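# Swap fluorescent tube for LED tube in fixture

## Task

Remove the old fluorescent tube from the light fixture and set it lying flat on the carton's floor. The carton is loose, and at the end it must rest level with all of it on the bench. Seat the LED tube so it is locked in both lampholders with its white face pointing upward. Neither tube may break: a tube breaks if it moves quickly while not held by a gripper (for example a drop of more than a few cm) or while touching anything other than the robot, and a broken tube means failure. Nothing may count on the robot holding it in place at the end. Finish by opening the grippers and moving the arms away.

## Robot and tools

ROBOT. Two 6-joint arms, left_arm and right_arm, each with a parallel two-finger gripper. They face each other across the table; left_arm's base is at (+0.150, +0.532, +0.128) m on the +y side, right_arm's at (+0.112, -0.452, +0.086) m. The names do not refer to image sides.

FRAME. One scene frame for all readings: origin at the table centre, +z up, table surface at z = +0.020 m. Gripper fingers extend along the gripper's +x axis and close along its y axis. The reported end_effector_position is the midpoint between the pads, roughly 3-4 cm behind the tips; the printed value can be off, more so when the arm reaches far.

JOINT ORDER. Every per-arm list, in commands and in results, uses this order: waist (joint_0), wrist yaw (joint_4), shoulder (joint_1), wrist pitch (joint_3), elbow (joint_2), wrist roll (joint_5). Ranges in rad: waist -3.054..3.054, shoulder 0..3.142, elbow 0..2.356, wrist pitch -1.571..1.571, wrist yaw -1.571..1.571, wrist roll -3.142..3.142.

THE ROW. Each command row is a single list of 14 numbers, all within [-1, 1], covering both arms even if one stays still: left_arm's 6 joint values then its gripper opening, then right_arm's 6 joint values then its opening. The joint values are offsets, not poses, and are scaled: 1.0 equals 0.9615 rad for waist, shoulder and elbow, 1.713 rad for wrist pitch, 1.767 for wrist yaw, 1.728 for wrist roll. The opening is absolute: +1 fully open (0.088 m pad gap), empty fingers touch near -0.80, below that nothing changes. Closing fully takes at least about 0.5 s.

execute_actions(actions): a list of actions; each action is a table of 1 to 15 rows, each row lasting one 1/30 s step, with the last row repeated until 15 steps are done. Joint offsets in every row are measured from the angles at the start of that action (for the first action, from the last reported angles), not from the previous row. An action asking any joint more than 0.010 rad beyond its range is refused for both arms; if the first action is refused or any action is malformed, the whole call does nothing. An empty list just returns the state and images.

move(target, speed, blocking): target is one 14-number row, its joint offsets taken from the most recent reported Joint positions. All joints travel proportionally so the hand follows a curve, taking 0.5-10 s. speed (0.01-2 rad/s, default 0.5) caps the joint with the longest travel. The path ignores obstacles and the other arm. blocking=false returns after 0.5 s while motion continues; then use wait(0) or stop before any new rows or moves. The result adds a move: line giving the ending (done, off_target, moving, held, fault), limits=held or none, and each arm's joint farthest from target.

wait(seconds): 0-10 s, holding the last command; returns early if a move finishes. stop(): brakes a running move (needs room; fingers keep moving). zoom_image(camera, region): enlarged view of [x0, y0, x1, y1] pixels (max 504x504) from cam_head_left, cam_head_right, cam_high, cam_low, cam_left_wrist or cam_right_wrist, all 504x504. read_manual(section): licence texts only. finished_scene(scene): ends the current scene (give its number); irreversible, so only call once the result is stable.

RESULTS. Per arm: gripper position (m), quat_wxyz, velocities; Joint positions (rad, plus pad gap in m); Joint targets (where joints are currently driven); grip_measured (opening on the command scale; about 1 mm bias, and up to 3 mm narrower while squeezing); joint torques and external torque estimates (include friction and held weight). "joint sent to its limit" means a joint reached its end; "joint command not followed" means the clearance check altered targets. Joints lag: each step the target stays within about 0.21-0.27 rad of the measured angle, and targets that would jump the hand more than 70 mm are scaled back, so big changes take several actions. Friction may leave small turns undone; check positions after each move.

GRIPPING. To hold something, command an opening roughly 0.07 below grip_measured; less margin grips more gently. Pads give about 34-49 N and can spike at first contact. Objects under 3 mm wide get reduced force.

AVOID. Dropping or fast-moving a tube that is not held, or letting it bump things at speed. Knocking anything off the table or tipping the carton. Arms colliding or pressing each other. Hard or fast contact: fast moves and targets far beyond a contact press harder, and contact torque reaching a load limit (waist 17.4, shoulder 21.6, elbow 21.5, wrist pitch 5.67, wrist yaw 5.65, wrist roll 5.3 N m, held weight included) stops that arm for 10 s. Holding loads heats motors: MOTOR HOT warns from 50 °C; at 95 °C an OVER-TEMPERATURE FAULT holds the arm and may cut its power. Loose objects may occasionally be nudged by outside forces. The simulation runs on while you compose replies, holding the last command. Quick, smooth, low-effort motion is preferred.

Each tool is called after "Emit:" as name([rows], argument=value, ...), one row to a line, values as JSON.

## Session

Emit:
execute_actions(actions=[])

Scene clock: 0.00 s.
left_arm: end_effector_position=(+0.2054, +0.0571, +0.3355) grip_measured=+0.849 end_effector_quat_wxyz=(+0.118, +0.505, -0.392, -0.760) end_effector_velocity=(-0.000, -0.000, +0.003) end_effector_angular_velocity=(+0.000, +0.003, +0.016) | right_arm: end_effector_position=(-0.0566, -0.3107, +0.4057) grip_measured=+0.820 end_effector_quat_wxyz=(+0.417, -0.137, +0.821, +0.365) end_effector_velocity=(+0.002, -0.002, -0.003) end_effector_angular_velocity=(-0.022, -0.009, +0.002)
Joint names: [waist, wrist yaw, shoulder, wrist pitch, elbow, wrist roll]
Joint positions: left_arm=[ 0.129  0.662  1.966 -0.869  1.806  2.118  0.081] | right_arm=[ 0.536 -0.509  1.177 -1.525  1.583  1.454  0.079]
Joint velocities: left_arm=[-0.002 -0.007 -0.007  0.007 -0.002 -0.022 -0.   ] | right_arm=[-0.007 -0.007  0.002 -0.022 -0.002 -0.007 -0.   ]
Joint torques (N m, as the arm reports them, + toward a larger angle): no reading
External joint torques (N m, as the arm's controller estimates them; a push from outside toward a larger angle lowers the number): no reading
Heat: left arm: hottest shoulder 29 °C (+0.0 °C/min); right arm: hottest shoulder 34 °C (+0.0 °C/min).
Joint targets: left_arm=[0.129 0.662 1.966 -0.869 1.806 2.118] | right_arm=[0.536 -0.509 1.177 -1.525 1.583 1.454]

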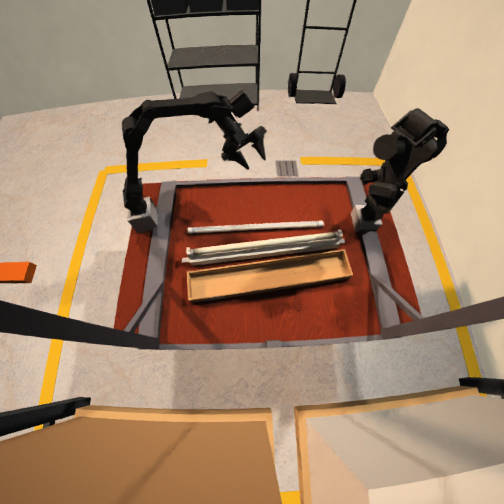

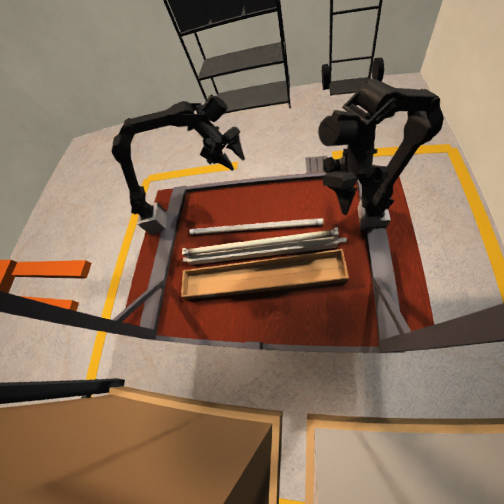

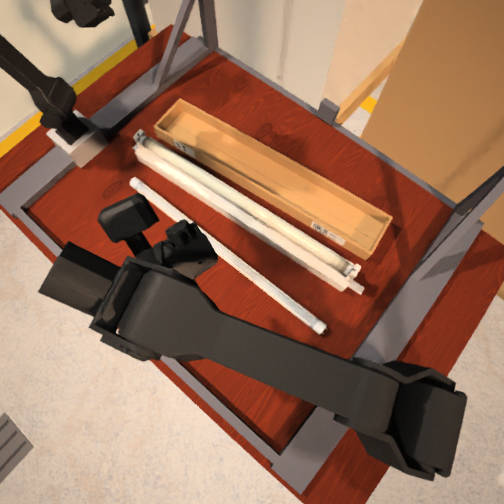

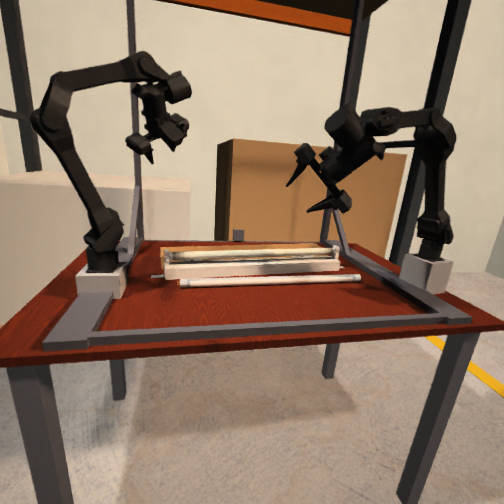

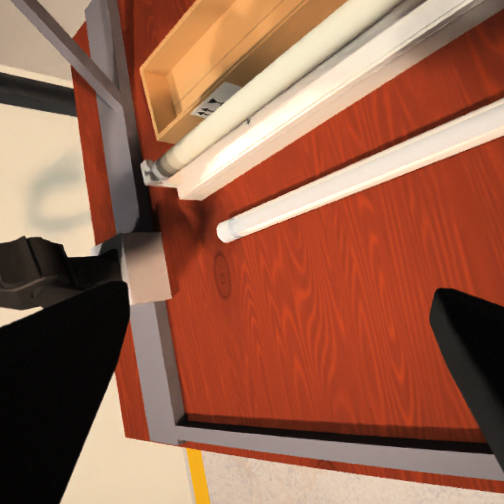

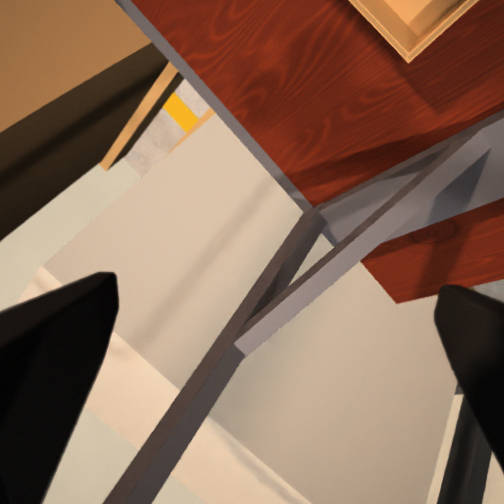

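Emit:
move(target=[-0.979,-0.375,-0.328,-0.304,-0.35,-1,1,-0.261,0.288,0.985,0.107,0.32,-0.723,0.3], speed=0.9)

Emit:
move(target=[0,0,0,0,0,-0.35,1,0,0,0,0,0,0,0.3], speed=1.2)

Scene clock: 13.10 s.
left_arm: end_effector_position=(-0.0241, +0.2928, +0.2901) grip_measured=+1.000 end_effector_quat_wxyz=(+0.190, +0.680, +0.193, -0.682) end_effector_velocity=(-0.002, -0.001, +0.001) end_effector_angular_velocity=(-0.014, +0.001, -0.000) | right_arm: end_effector_position=(-0.0036, -0.0608, +0.2010) grip_measured=+0.302 end_effector_quat_wxyz=(+0.479, -0.518, +0.481, +0.520) end_effector_velocity=(+0.001, -0.005, +0.002) end_effector_angular_velocity=(-0.018, +0.002, +0.020)
Joint names: [waist, wrist yaw, shoulder, wrist pitch, elbow, wrist roll]
Joint positions: left_arm=[-0.808  0.005  1.663 -1.387  1.479  0.395  0.088] | right_arm=[ 0.288 -0.004  2.108 -1.343  1.881  0.208  0.054]
Joint velocities: left_arm=[-0.007 -0.007 -0.002  0.007  0.002 -0.007  0.   ] | right_arm=[-0.002 -0.007 -0.007 -0.022 -0.002 -0.022  0.   ]
Joint torques (N m, as the arm reports them, + toward a larger angle): left_arm=[-0.38 -0.15 -9.67  0.18  4.91 -0.21] | right_arm=[-0.21  0.17 -8.48  0.42  8.09 -0.1 ]
External joint torques (N m, as the arm's controller estimates them; a push from outside toward a larger angle lowers the number): left_arm=[-0.37 -0.17 -3.2  -0.19 -0.92 -0.21] | right_arm=[-0.19  0.16  1.05  0.11  2.44 -0.1 ]
Heat: left arm: hottest shoulder 32 °C (+13.7 °C/min); right arm: hottest shoulder 34 °C (+0.0 °C/min).
Joint targets: left_arm=[-0.812 -0.000 1.650 -1.390 1.469 0.389] | right_arm=[0.285 -0.000 2.124 -1.341 1.891 0.205]
move: off_target (left_arm, right_arm); limits=none; left_arm: farthest joint: the shoulder, 0.013 radians from its target (0.315 radians at the start); right_arm: farthest joint: the shoulder, 0.016 radians from its target (0.947 radians at the start)

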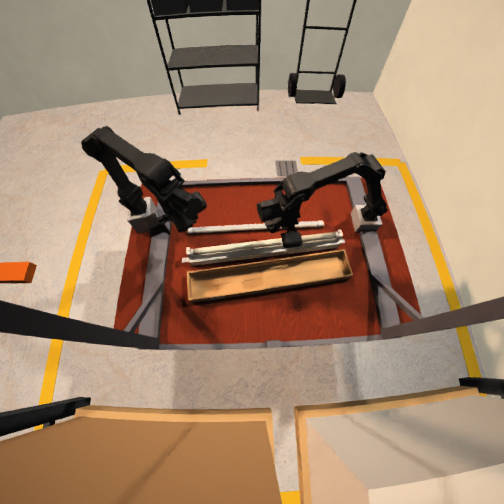

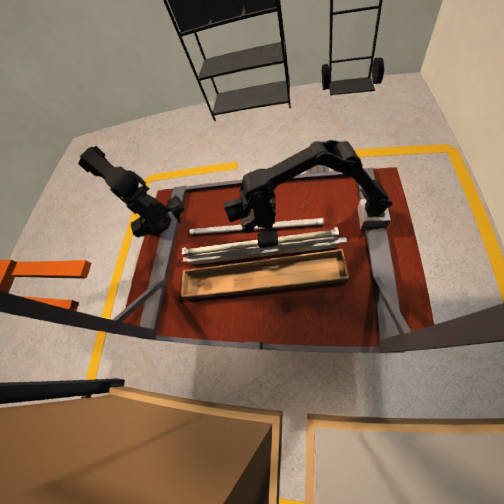

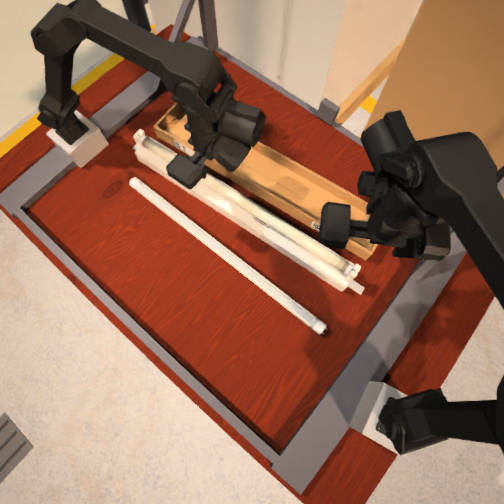

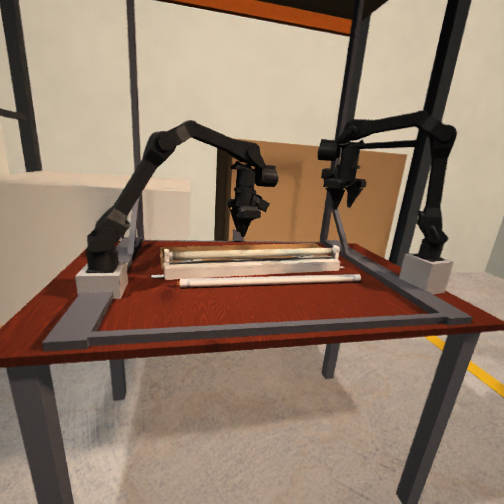

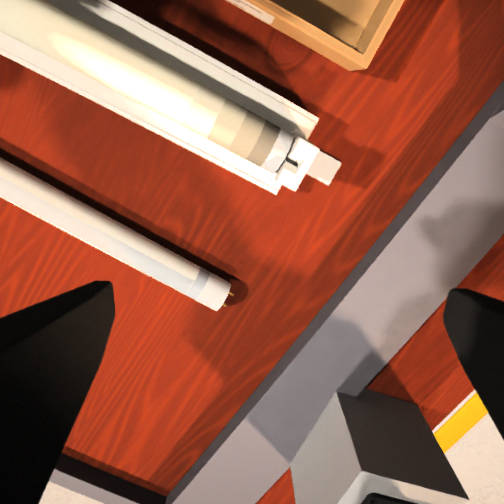

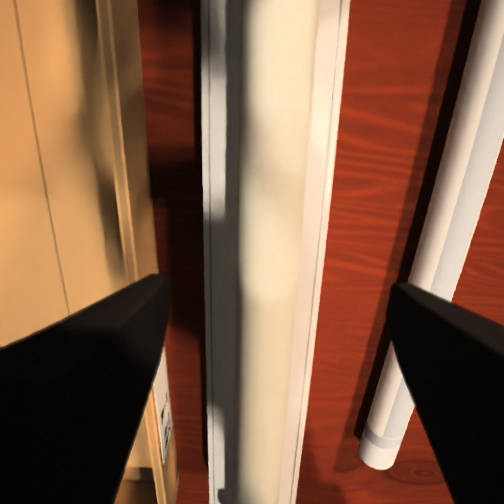

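Scene clock: 14.47 s.
left_arm: end_effector_position=(-0.0241, +0.2928, +0.2900) grip_measured=+1.000 end_effector_quat_wxyz=(+0.382, +0.593, +0.386, -0.594) end_effector_velocity=(+0.003, +0.004, -0.001) end_effector_angular_velocity=(+0.017, -0.022, +0.005) | right_arm: end_effector_position=(-0.0036, -0.0608, +0.2010) grip_measured=+0.302 end_effector_quat_wxyz=(+0.479, -0.518, +0.481, +0.520) end_effector_velocity=(+0.001, -0.002, +0.000) end_effector_angular_velocity=(-0.009, +0.005, +0.005)
Joint names: [waist, wrist yaw, shoulder, wrist pitch, elbow, wrist roll]
Joint positions: left_arm=[-0.808  0.005  1.663 -1.387  1.479 -0.204  0.088] | right_arm=[ 0.288 -0.004  2.108 -1.343  1.881  0.208  0.054]
Joint velocities: left_arm=[-0.002 -0.007  0.002 -0.022 -0.002 -0.007  0.   ] | right_arm=[-0.002 -0.007 -0.002 -0.007 -0.002 -0.007 -0.001]
Joint torques (N m, as the arm reports them, + toward a larger angle): left_arm=[-0.03  0.   -7.94  0.32  6.09 -0.2 ] | right_arm=[ -0.11   0.03 -10.23   0.29   6.93   0.02]
External joint torques (N m, as the arm's controller estimates them; a push from outside toward a larger angle lowers the number): left_arm=[-0.03  0.01 -1.47  0.    0.34 -0.2 ] | right_arm=[-0.11  0.03 -0.76 -0.03  1.3   0.02]
Heat: left arm: hottest shoulder 32 °C (+12.4 °C/min); right arm: hottest shoulder 34 °C (+0.0 °C/min).
Joint targets: left_arm=[-0.808 0.005 1.663 -1.387 1.479 -0.210] | right_arm=[0.288 -0.004 2.108 -1.343 1.881 0.208]
move: done; limits=none; left_arm: farthest joint: the wrist roll, 0.005 radians from its target (0.605 radians at the start); right_arm: farthest joint: the waist, 0.000 radians from its target (0.000 radians at the start)

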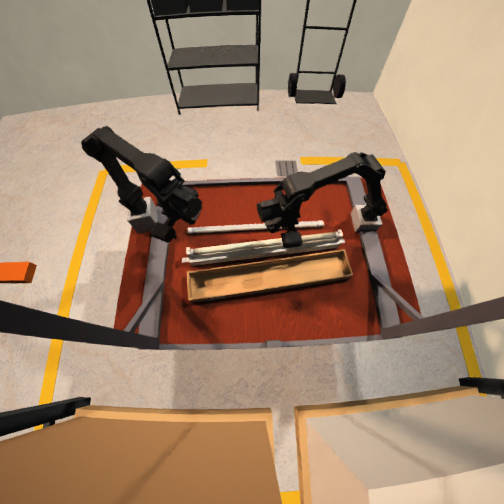

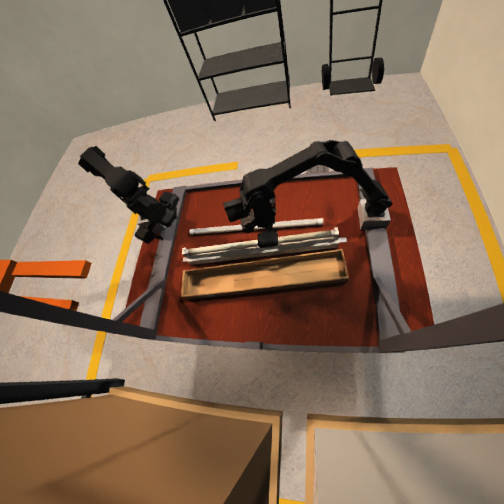

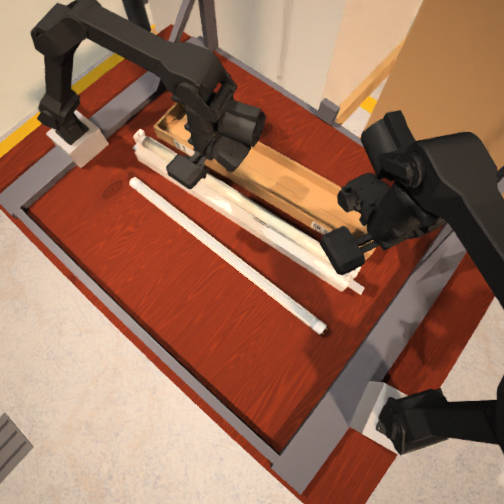

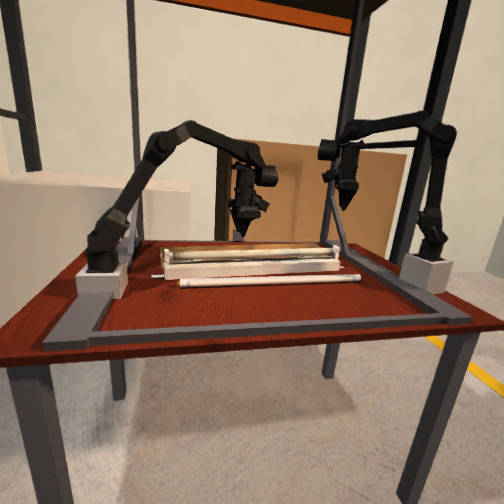

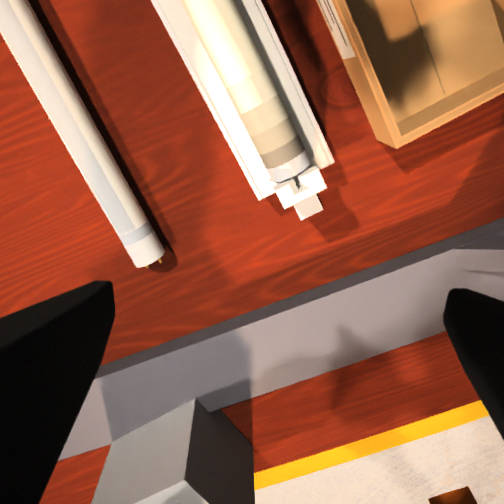

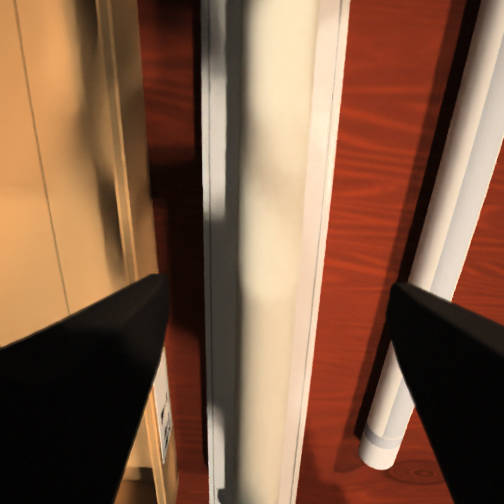

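Emit:
move(target=[0,0,0,0,0,0,1,-0.003,0,0.07,0.18,-0.273,0,0.1], speed=0.25)

Emit:
zoom_image(camera="cam_left_wrist", region=[90,170,210,290])

Scene clock: 39.37 s.
left_arm: end_effector_position=(-0.0241, +0.2928, +0.2900) grip_measured=+1.000 end_effector_quat_wxyz=(+0.382, +0.593, +0.386, -0.594) end_effector_velocity=(+0.003, +0.000, +0.000) end_effector_angular_velocity=(-0.007, -0.022, -0.010) | right_arm: end_effector_position=(-0.0039, -0.0600, +0.1172) grip_measured=+0.103 end_effector_quat_wxyz=(+0.479, -0.518, +0.481, +0.520) end_effector_velocity=(+0.001, -0.003, +0.001) end_effector_angular_velocity=(-0.009, +0.005, +0.020)
Joint names: [waist, wrist yaw, shoulder, wrist pitch, elbow, wrist roll]
Joint positions: left_arm=[-0.808  0.005  1.663 -1.387  1.479 -0.205  0.088] | right_arm=[ 0.288 -0.004  2.161 -1.037  1.627  0.208  0.044]
Joint velocities: left_arm=[-0.002 -0.022 -0.002 -0.007 -0.002  0.007  0.   ] | right_arm=[-0.002 -0.007 -0.007 -0.007 -0.007 -0.022 -0.   ]
Joint torques (N m, as the arm reports them, + toward a larger angle): left_arm=[-0.05 -0.01 -7.94  0.32  6.08  0.01] | right_arm=[-0.13  0.04 -8.74  0.43  5.63 -0.02]
External joint torques (N m, as the arm's controller estimates them; a push from outside toward a larger angle lowers the number): left_arm=[-0.01  0.01 -1.48 -0.03  0.3   0.01] | right_arm=[-0.15  0.04  0.89  0.1   0.19 -0.02]
Heat: left arm: hottest shoulder 33 °C (+6.1 °C/min); right arm: hottest shoulder 40 °C (+9.1 °C/min).
Joint targets: left_arm=[-0.808 0.005 1.663 -1.387 1.479 -0.205] | right_arm=[0.285 -0.004 2.175 -1.035 1.618 0.208]
move: off_target (right_arm); limits=none; left_arm: farthest joint: the wrist roll, 0.001 radians from its target (0.001 radians at the start); right_arm: farthest joint: the shoulder, 0.015 radians from its target (0.067 radians at the start)

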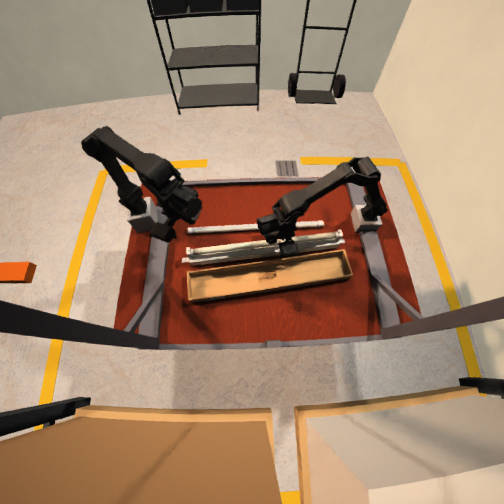

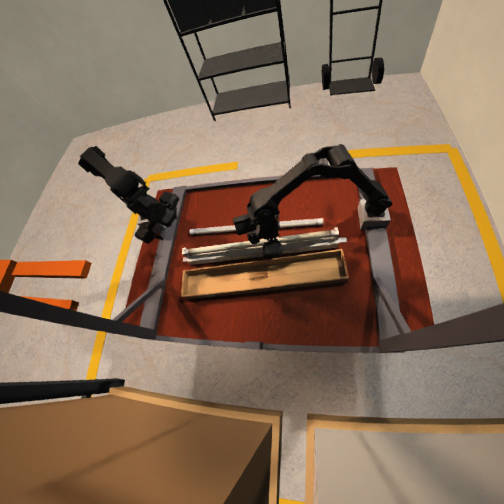

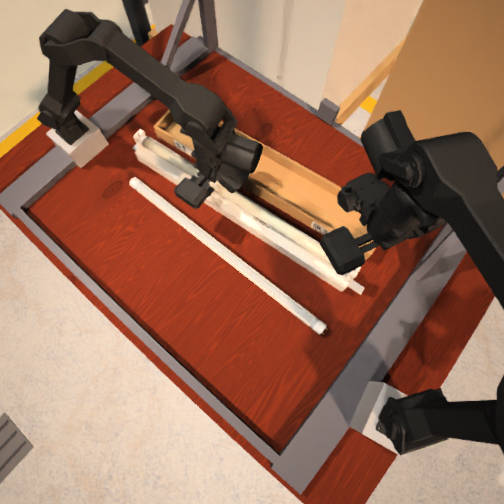

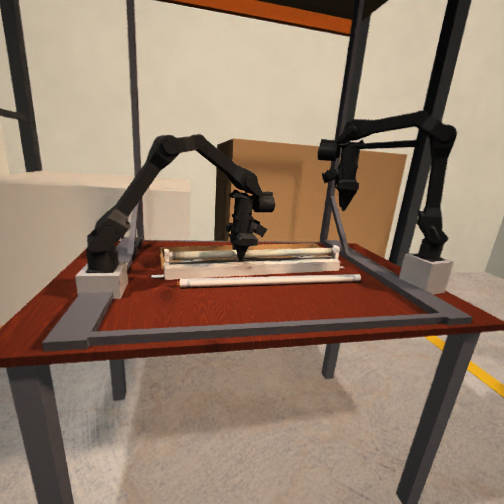

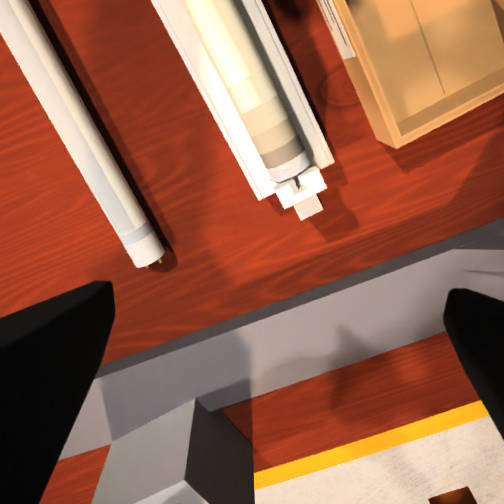

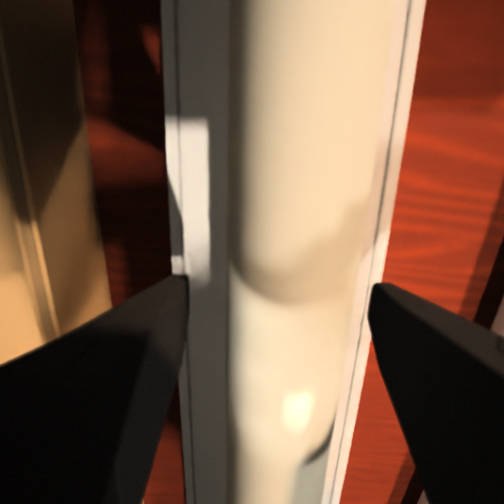

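Region (90, 170, 210, 290) of cam_left_wrist's 504x504 image, scaled by 4.200, with more detail than that image has.

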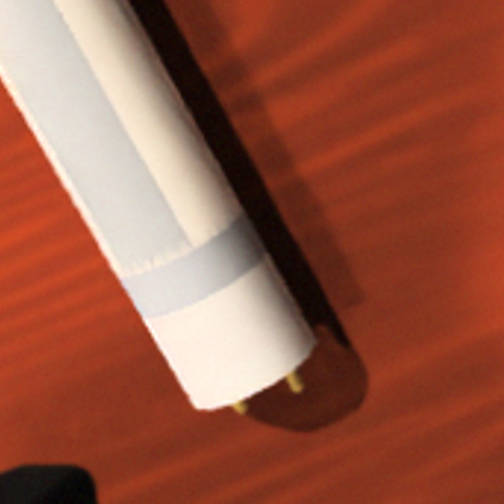

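Emit:
execute_actions([
  [[0,0,0,0,0,0,1,0,0,0,0,0,0,-0.47]],
  [[0,0,0,0,0,0,1,0,0,0,0,0,0,-0.47]],
])

Emit:
move(target=[0,0,0,0,0,0,1,-0.172,-0.222,-0.017,0.051,-0.092,-0.093,-0.47], speed=0.3)

Emit:
move(target=[0,0,0,0,0,0,1,-0.147,-0.222,0.094,-0.006,-0.014,-0.106,-0.47], speed=0.3)

Scene clock: 66.77 s.
left_arm: end_effector_position=(-0.0241, +0.2928, +0.2900) grip_measured=+1.000 end_effector_quat_wxyz=(+0.382, +0.593, +0.386, -0.594) end_effector_velocity=(+0.000, +0.003, -0.003) end_effector_angular_velocity=(+0.018, -0.004, -0.010) | right_arm: end_effector_position=(-0.0038, -0.0600, +0.1172) grip_measured=-0.332 end_effector_quat_wxyz=(+0.478, -0.519, +0.480, +0.521) end_effector_velocity=(+0.003, -0.002, -0.002) end_effector_angular_velocity=(-0.010, -0.010, +0.005)
Joint names: [waist, wrist yaw, shoulder, wrist pitch, elbow, wrist roll]
Joint positions: left_arm=[-0.808  0.005  1.663 -1.387  1.479 -0.205  0.088] | right_arm=[ 0.288 -0.003  2.161 -1.037  1.627  0.204  0.023]
Joint velocities: left_arm=[-0.002  0.007  0.002 -0.007 -0.007  0.007  0.   ] | right_arm=[-0.002  0.007  0.002 -0.007 -0.002 -0.007  0.   ]
Joint torques (N m, as the arm reports them, + toward a larger angle): left_arm=[-0.03  0.   -7.94  0.32  6.08  0.  ] | right_arm=[ -0.04   0.03 -10.39   0.29   6.63   0.03]
External joint torques (N m, as the arm's controller estimates them; a push from outside toward a larger angle lowers the number): left_arm=[-0.06  0.01 -1.54  0.    0.38  0.  ] | right_arm=[ 0.04  0.02 -0.87 -0.02  1.25  0.03]
External joint torques at the end of the 1st action: left_arm=[-0.04  0.01 -1.47 -0.01  0.33  0.  ] | right_arm=[ 0.03 -0.02 -0.9  -0.05  1.52  0.07]
Heat: left arm: hottest shoulder 34 °C (+3.0 °C/min); right arm: hottest shoulder 41 °C (+8.0 °C/min).
Joint targets: left_arm=[-0.808 0.005 1.663 -1.387 1.479 -0.205] | right_arm=[0.288 -0.003 2.161 -1.037 1.627 0.205]

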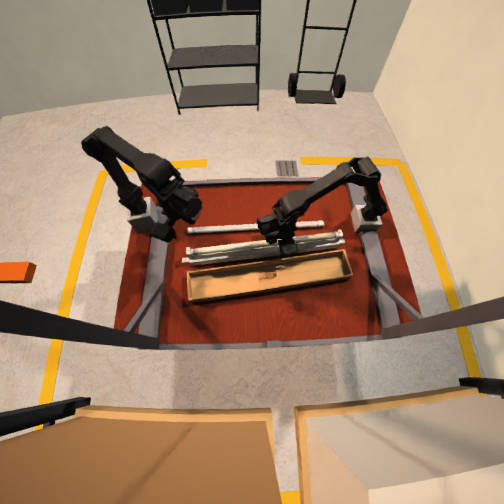

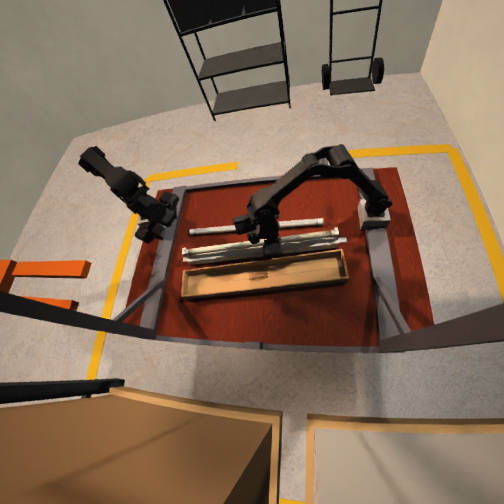

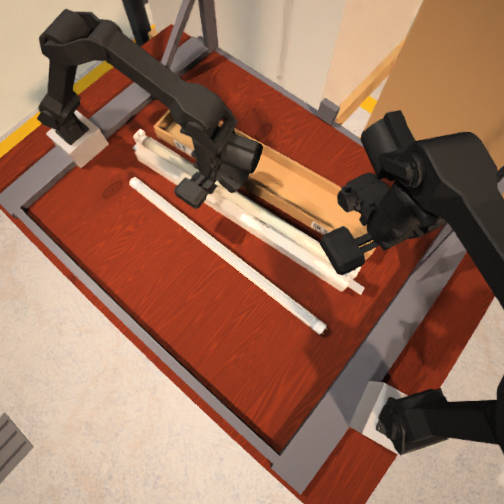

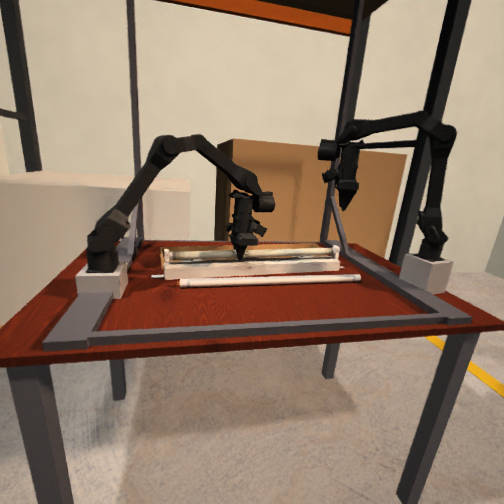

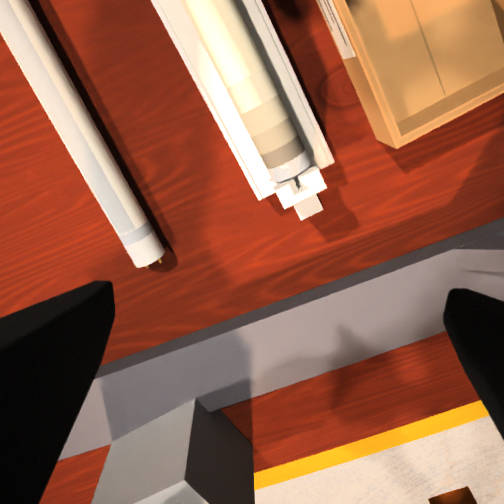

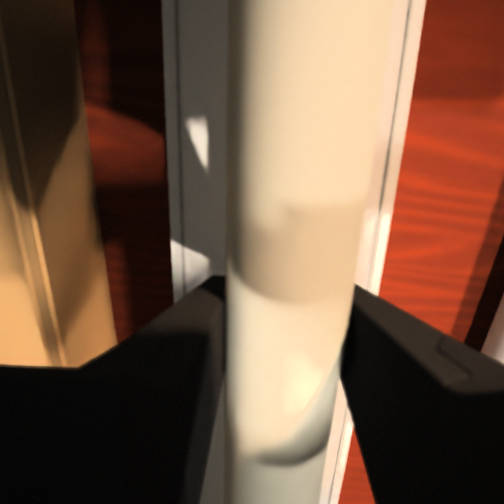

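Scene clock: 68.67 s.
left_arm: end_effector_position=(-0.0241, +0.2928, +0.2900) grip_measured=+1.000 end_effector_quat_wxyz=(+0.382, +0.593, +0.386, -0.594) end_effector_velocity=(+0.005, -0.001, +0.000) end_effector_angular_velocity=(-0.007, -0.022, +0.039) | right_arm: end_effector_position=(+0.0040, -0.0582, +0.1149) grip_measured=-0.332 end_effector_quat_wxyz=(+0.366, -0.417, +0.570, +0.605) end_effector_velocity=(+0.005, -0.006, -0.001) end_effector_angular_velocity=(-0.023, -0.010, -0.001)
Joint names: [waist, wrist yaw, shoulder, wrist pitch, elbow, wrist roll]
Joint positions: left_arm=[-0.808  0.005  1.663 -1.387  1.479 -0.205  0.088] | right_arm=[ 0.127 -0.395  2.149 -0.954  1.549  0.041  0.023]
Joint velocities: left_arm=[ 0.002 -0.022 -0.002 -0.007 -0.002 -0.037  0.   ] | right_arm=[-0.007  0.007 -0.002 -0.022 -0.007 -0.007 -0.   ]
Joint torques (N m, as the arm reports them, + toward a larger angle): left_arm=[-0.04  0.   -7.94  0.32  6.08  0.  ] | right_arm=[ -0.22  -0.34 -10.74   0.59   5.36   0.09]
External joint torques (N m, as the arm's controller estimates them; a push from outside toward a larger angle lowers the number): left_arm=[-0.08  0.02 -1.54 -0.01  0.37  0.  ] | right_arm=[-0.21 -0.07 -1.34  0.26  0.06  0.11]
Heat: left arm: hottest shoulder 34 °C (+3.0 °C/min); right arm: hottest shoulder 42 °C (+9.0 °C/min).
Joint targets: left_arm=[-0.808 0.005 1.663 -1.387 1.479 -0.205] | right_arm=[0.122 -0.396 2.144 -0.949 1.539 0.044]
move: done; limits=none; left_arm: farthest joint: the waist, 0.000 radians from its target (0.000 radians at the start); right_arm: farthest joint: the elbow, 0.010 radians from its target (0.089 radians at the start)

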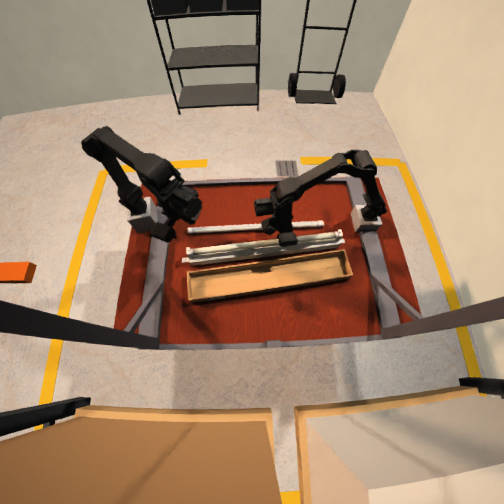

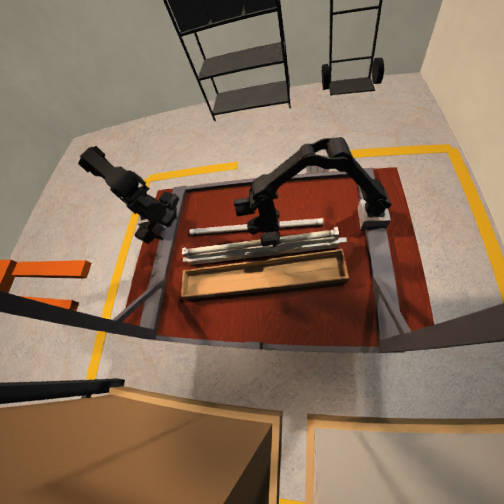

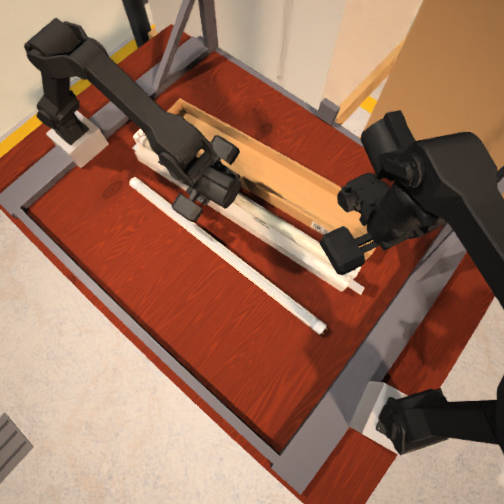

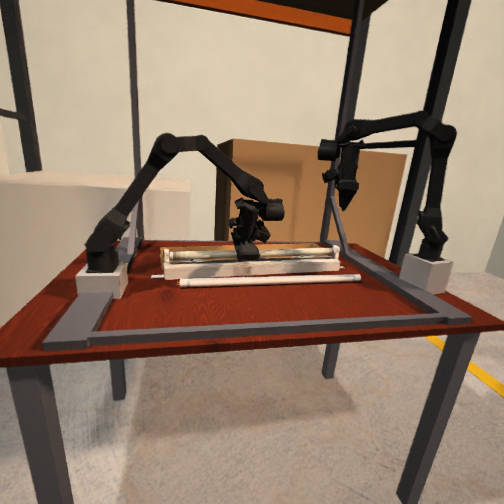

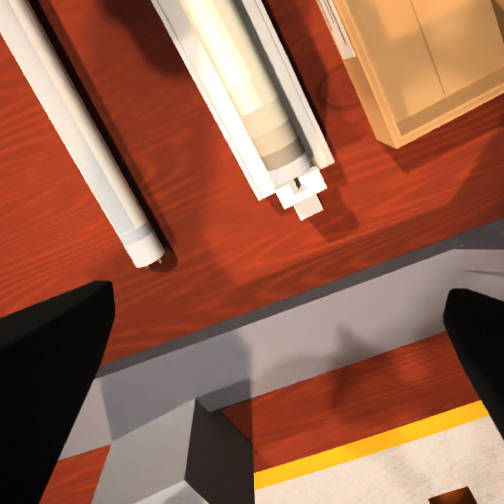

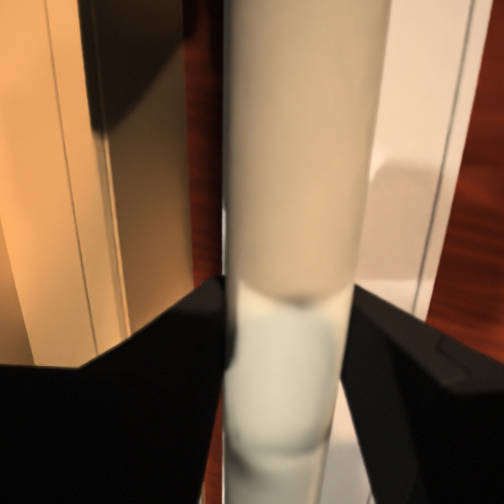

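Scene clock: 70.57 s.
left_arm: end_effector_position=(-0.0241, +0.2928, +0.2900) grip_measured=+1.000 end_effector_quat_wxyz=(+0.382, +0.593, +0.386, -0.594) end_effector_velocity=(+0.003, +0.001, +0.000) end_effector_angular_velocity=(+0.002, -0.010, +0.010) | right_arm: end_effector_position=(+0.0100, -0.0571, +0.1127) grip_measured=-0.332 end_effector_quat_wxyz=(+0.244, -0.301, +0.634, +0.669) end_effector_velocity=(+0.000, -0.003, +0.000) end_effector_angular_velocity=(+0.003, +0.009, +0.013)
Joint names: [waist, wrist yaw, shoulder, wrist pitch, elbow, wrist roll]
Joint positions: left_arm=[-0.808  0.005  1.663 -1.387  1.479 -0.205  0.088] | right_arm=[-0.007 -0.775  2.231 -0.963  1.538 -0.142  0.023]
Joint velocities: left_arm=[ 0.002 -0.007 -0.002 -0.007 -0.002 -0.007  0.   ] | right_arm=[-0.002 -0.007 -0.002 -0.007 -0.007 -0.022 -0.   ]
Joint torques (N m, as the arm reports them, + toward a larger angle): left_arm=[-0.04  0.   -7.94  0.32  6.09  0.  ] | right_arm=[-0.5  -1.04 -9.52  0.08  5.78 -0.04]
External joint torques (N m, as the arm's controller estimates them; a push from outside toward a larger angle lowers the number): left_arm=[-0.08  0.02 -1.53 -0.03  0.34  0.  ] | right_arm=[-0.56 -0.55  0.04 -0.1   0.81  0.  ]
Heat: left arm: hottest shoulder 34 °C (+2.0 °C/min); right arm: hottest shoulder 42 °C (+9.1 °C/min).
Joint targets: left_arm=[-0.808 0.005 1.663 -1.387 1.479 -0.205] | right_arm=[-0.014 -0.787 2.239 -0.964 1.535 -0.142]
move: off_target (right_arm); limits=none; left_arm: farthest joint: the waist, 0.000 radians from its target (0.000 radians at the start); right_arm: farthest joint: the wrist yaw, 0.013 radians from its target (0.392 radians at the start)

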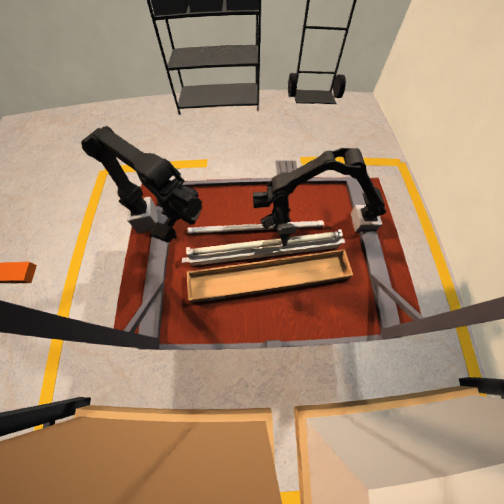

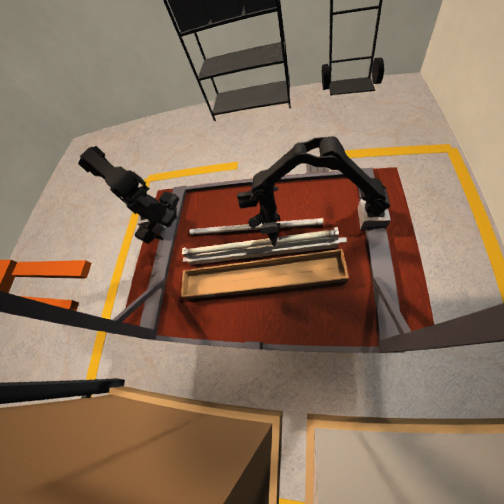

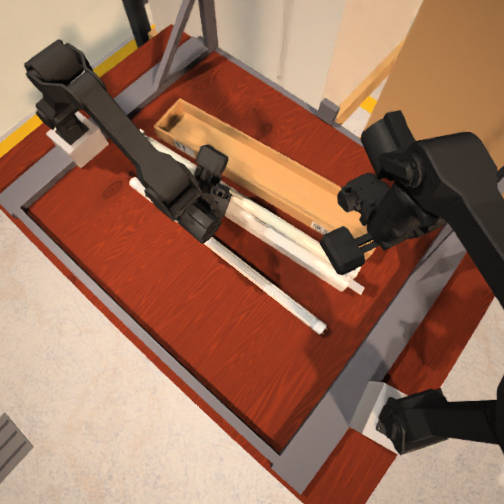

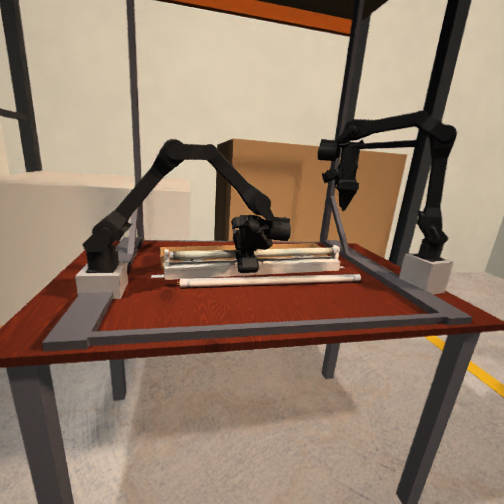

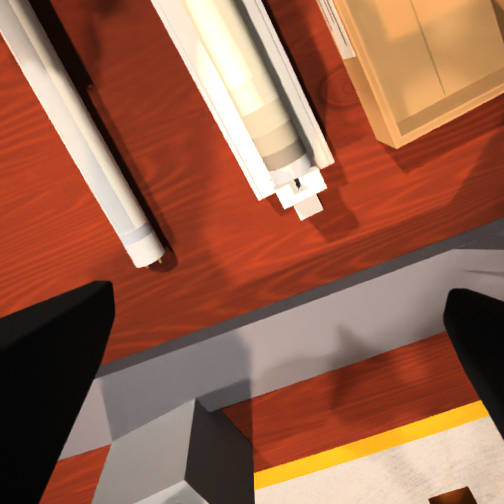

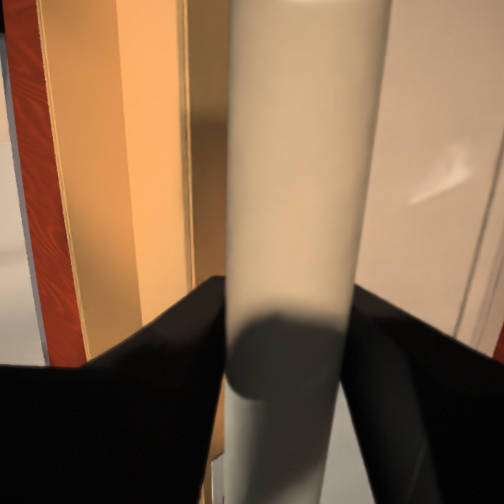

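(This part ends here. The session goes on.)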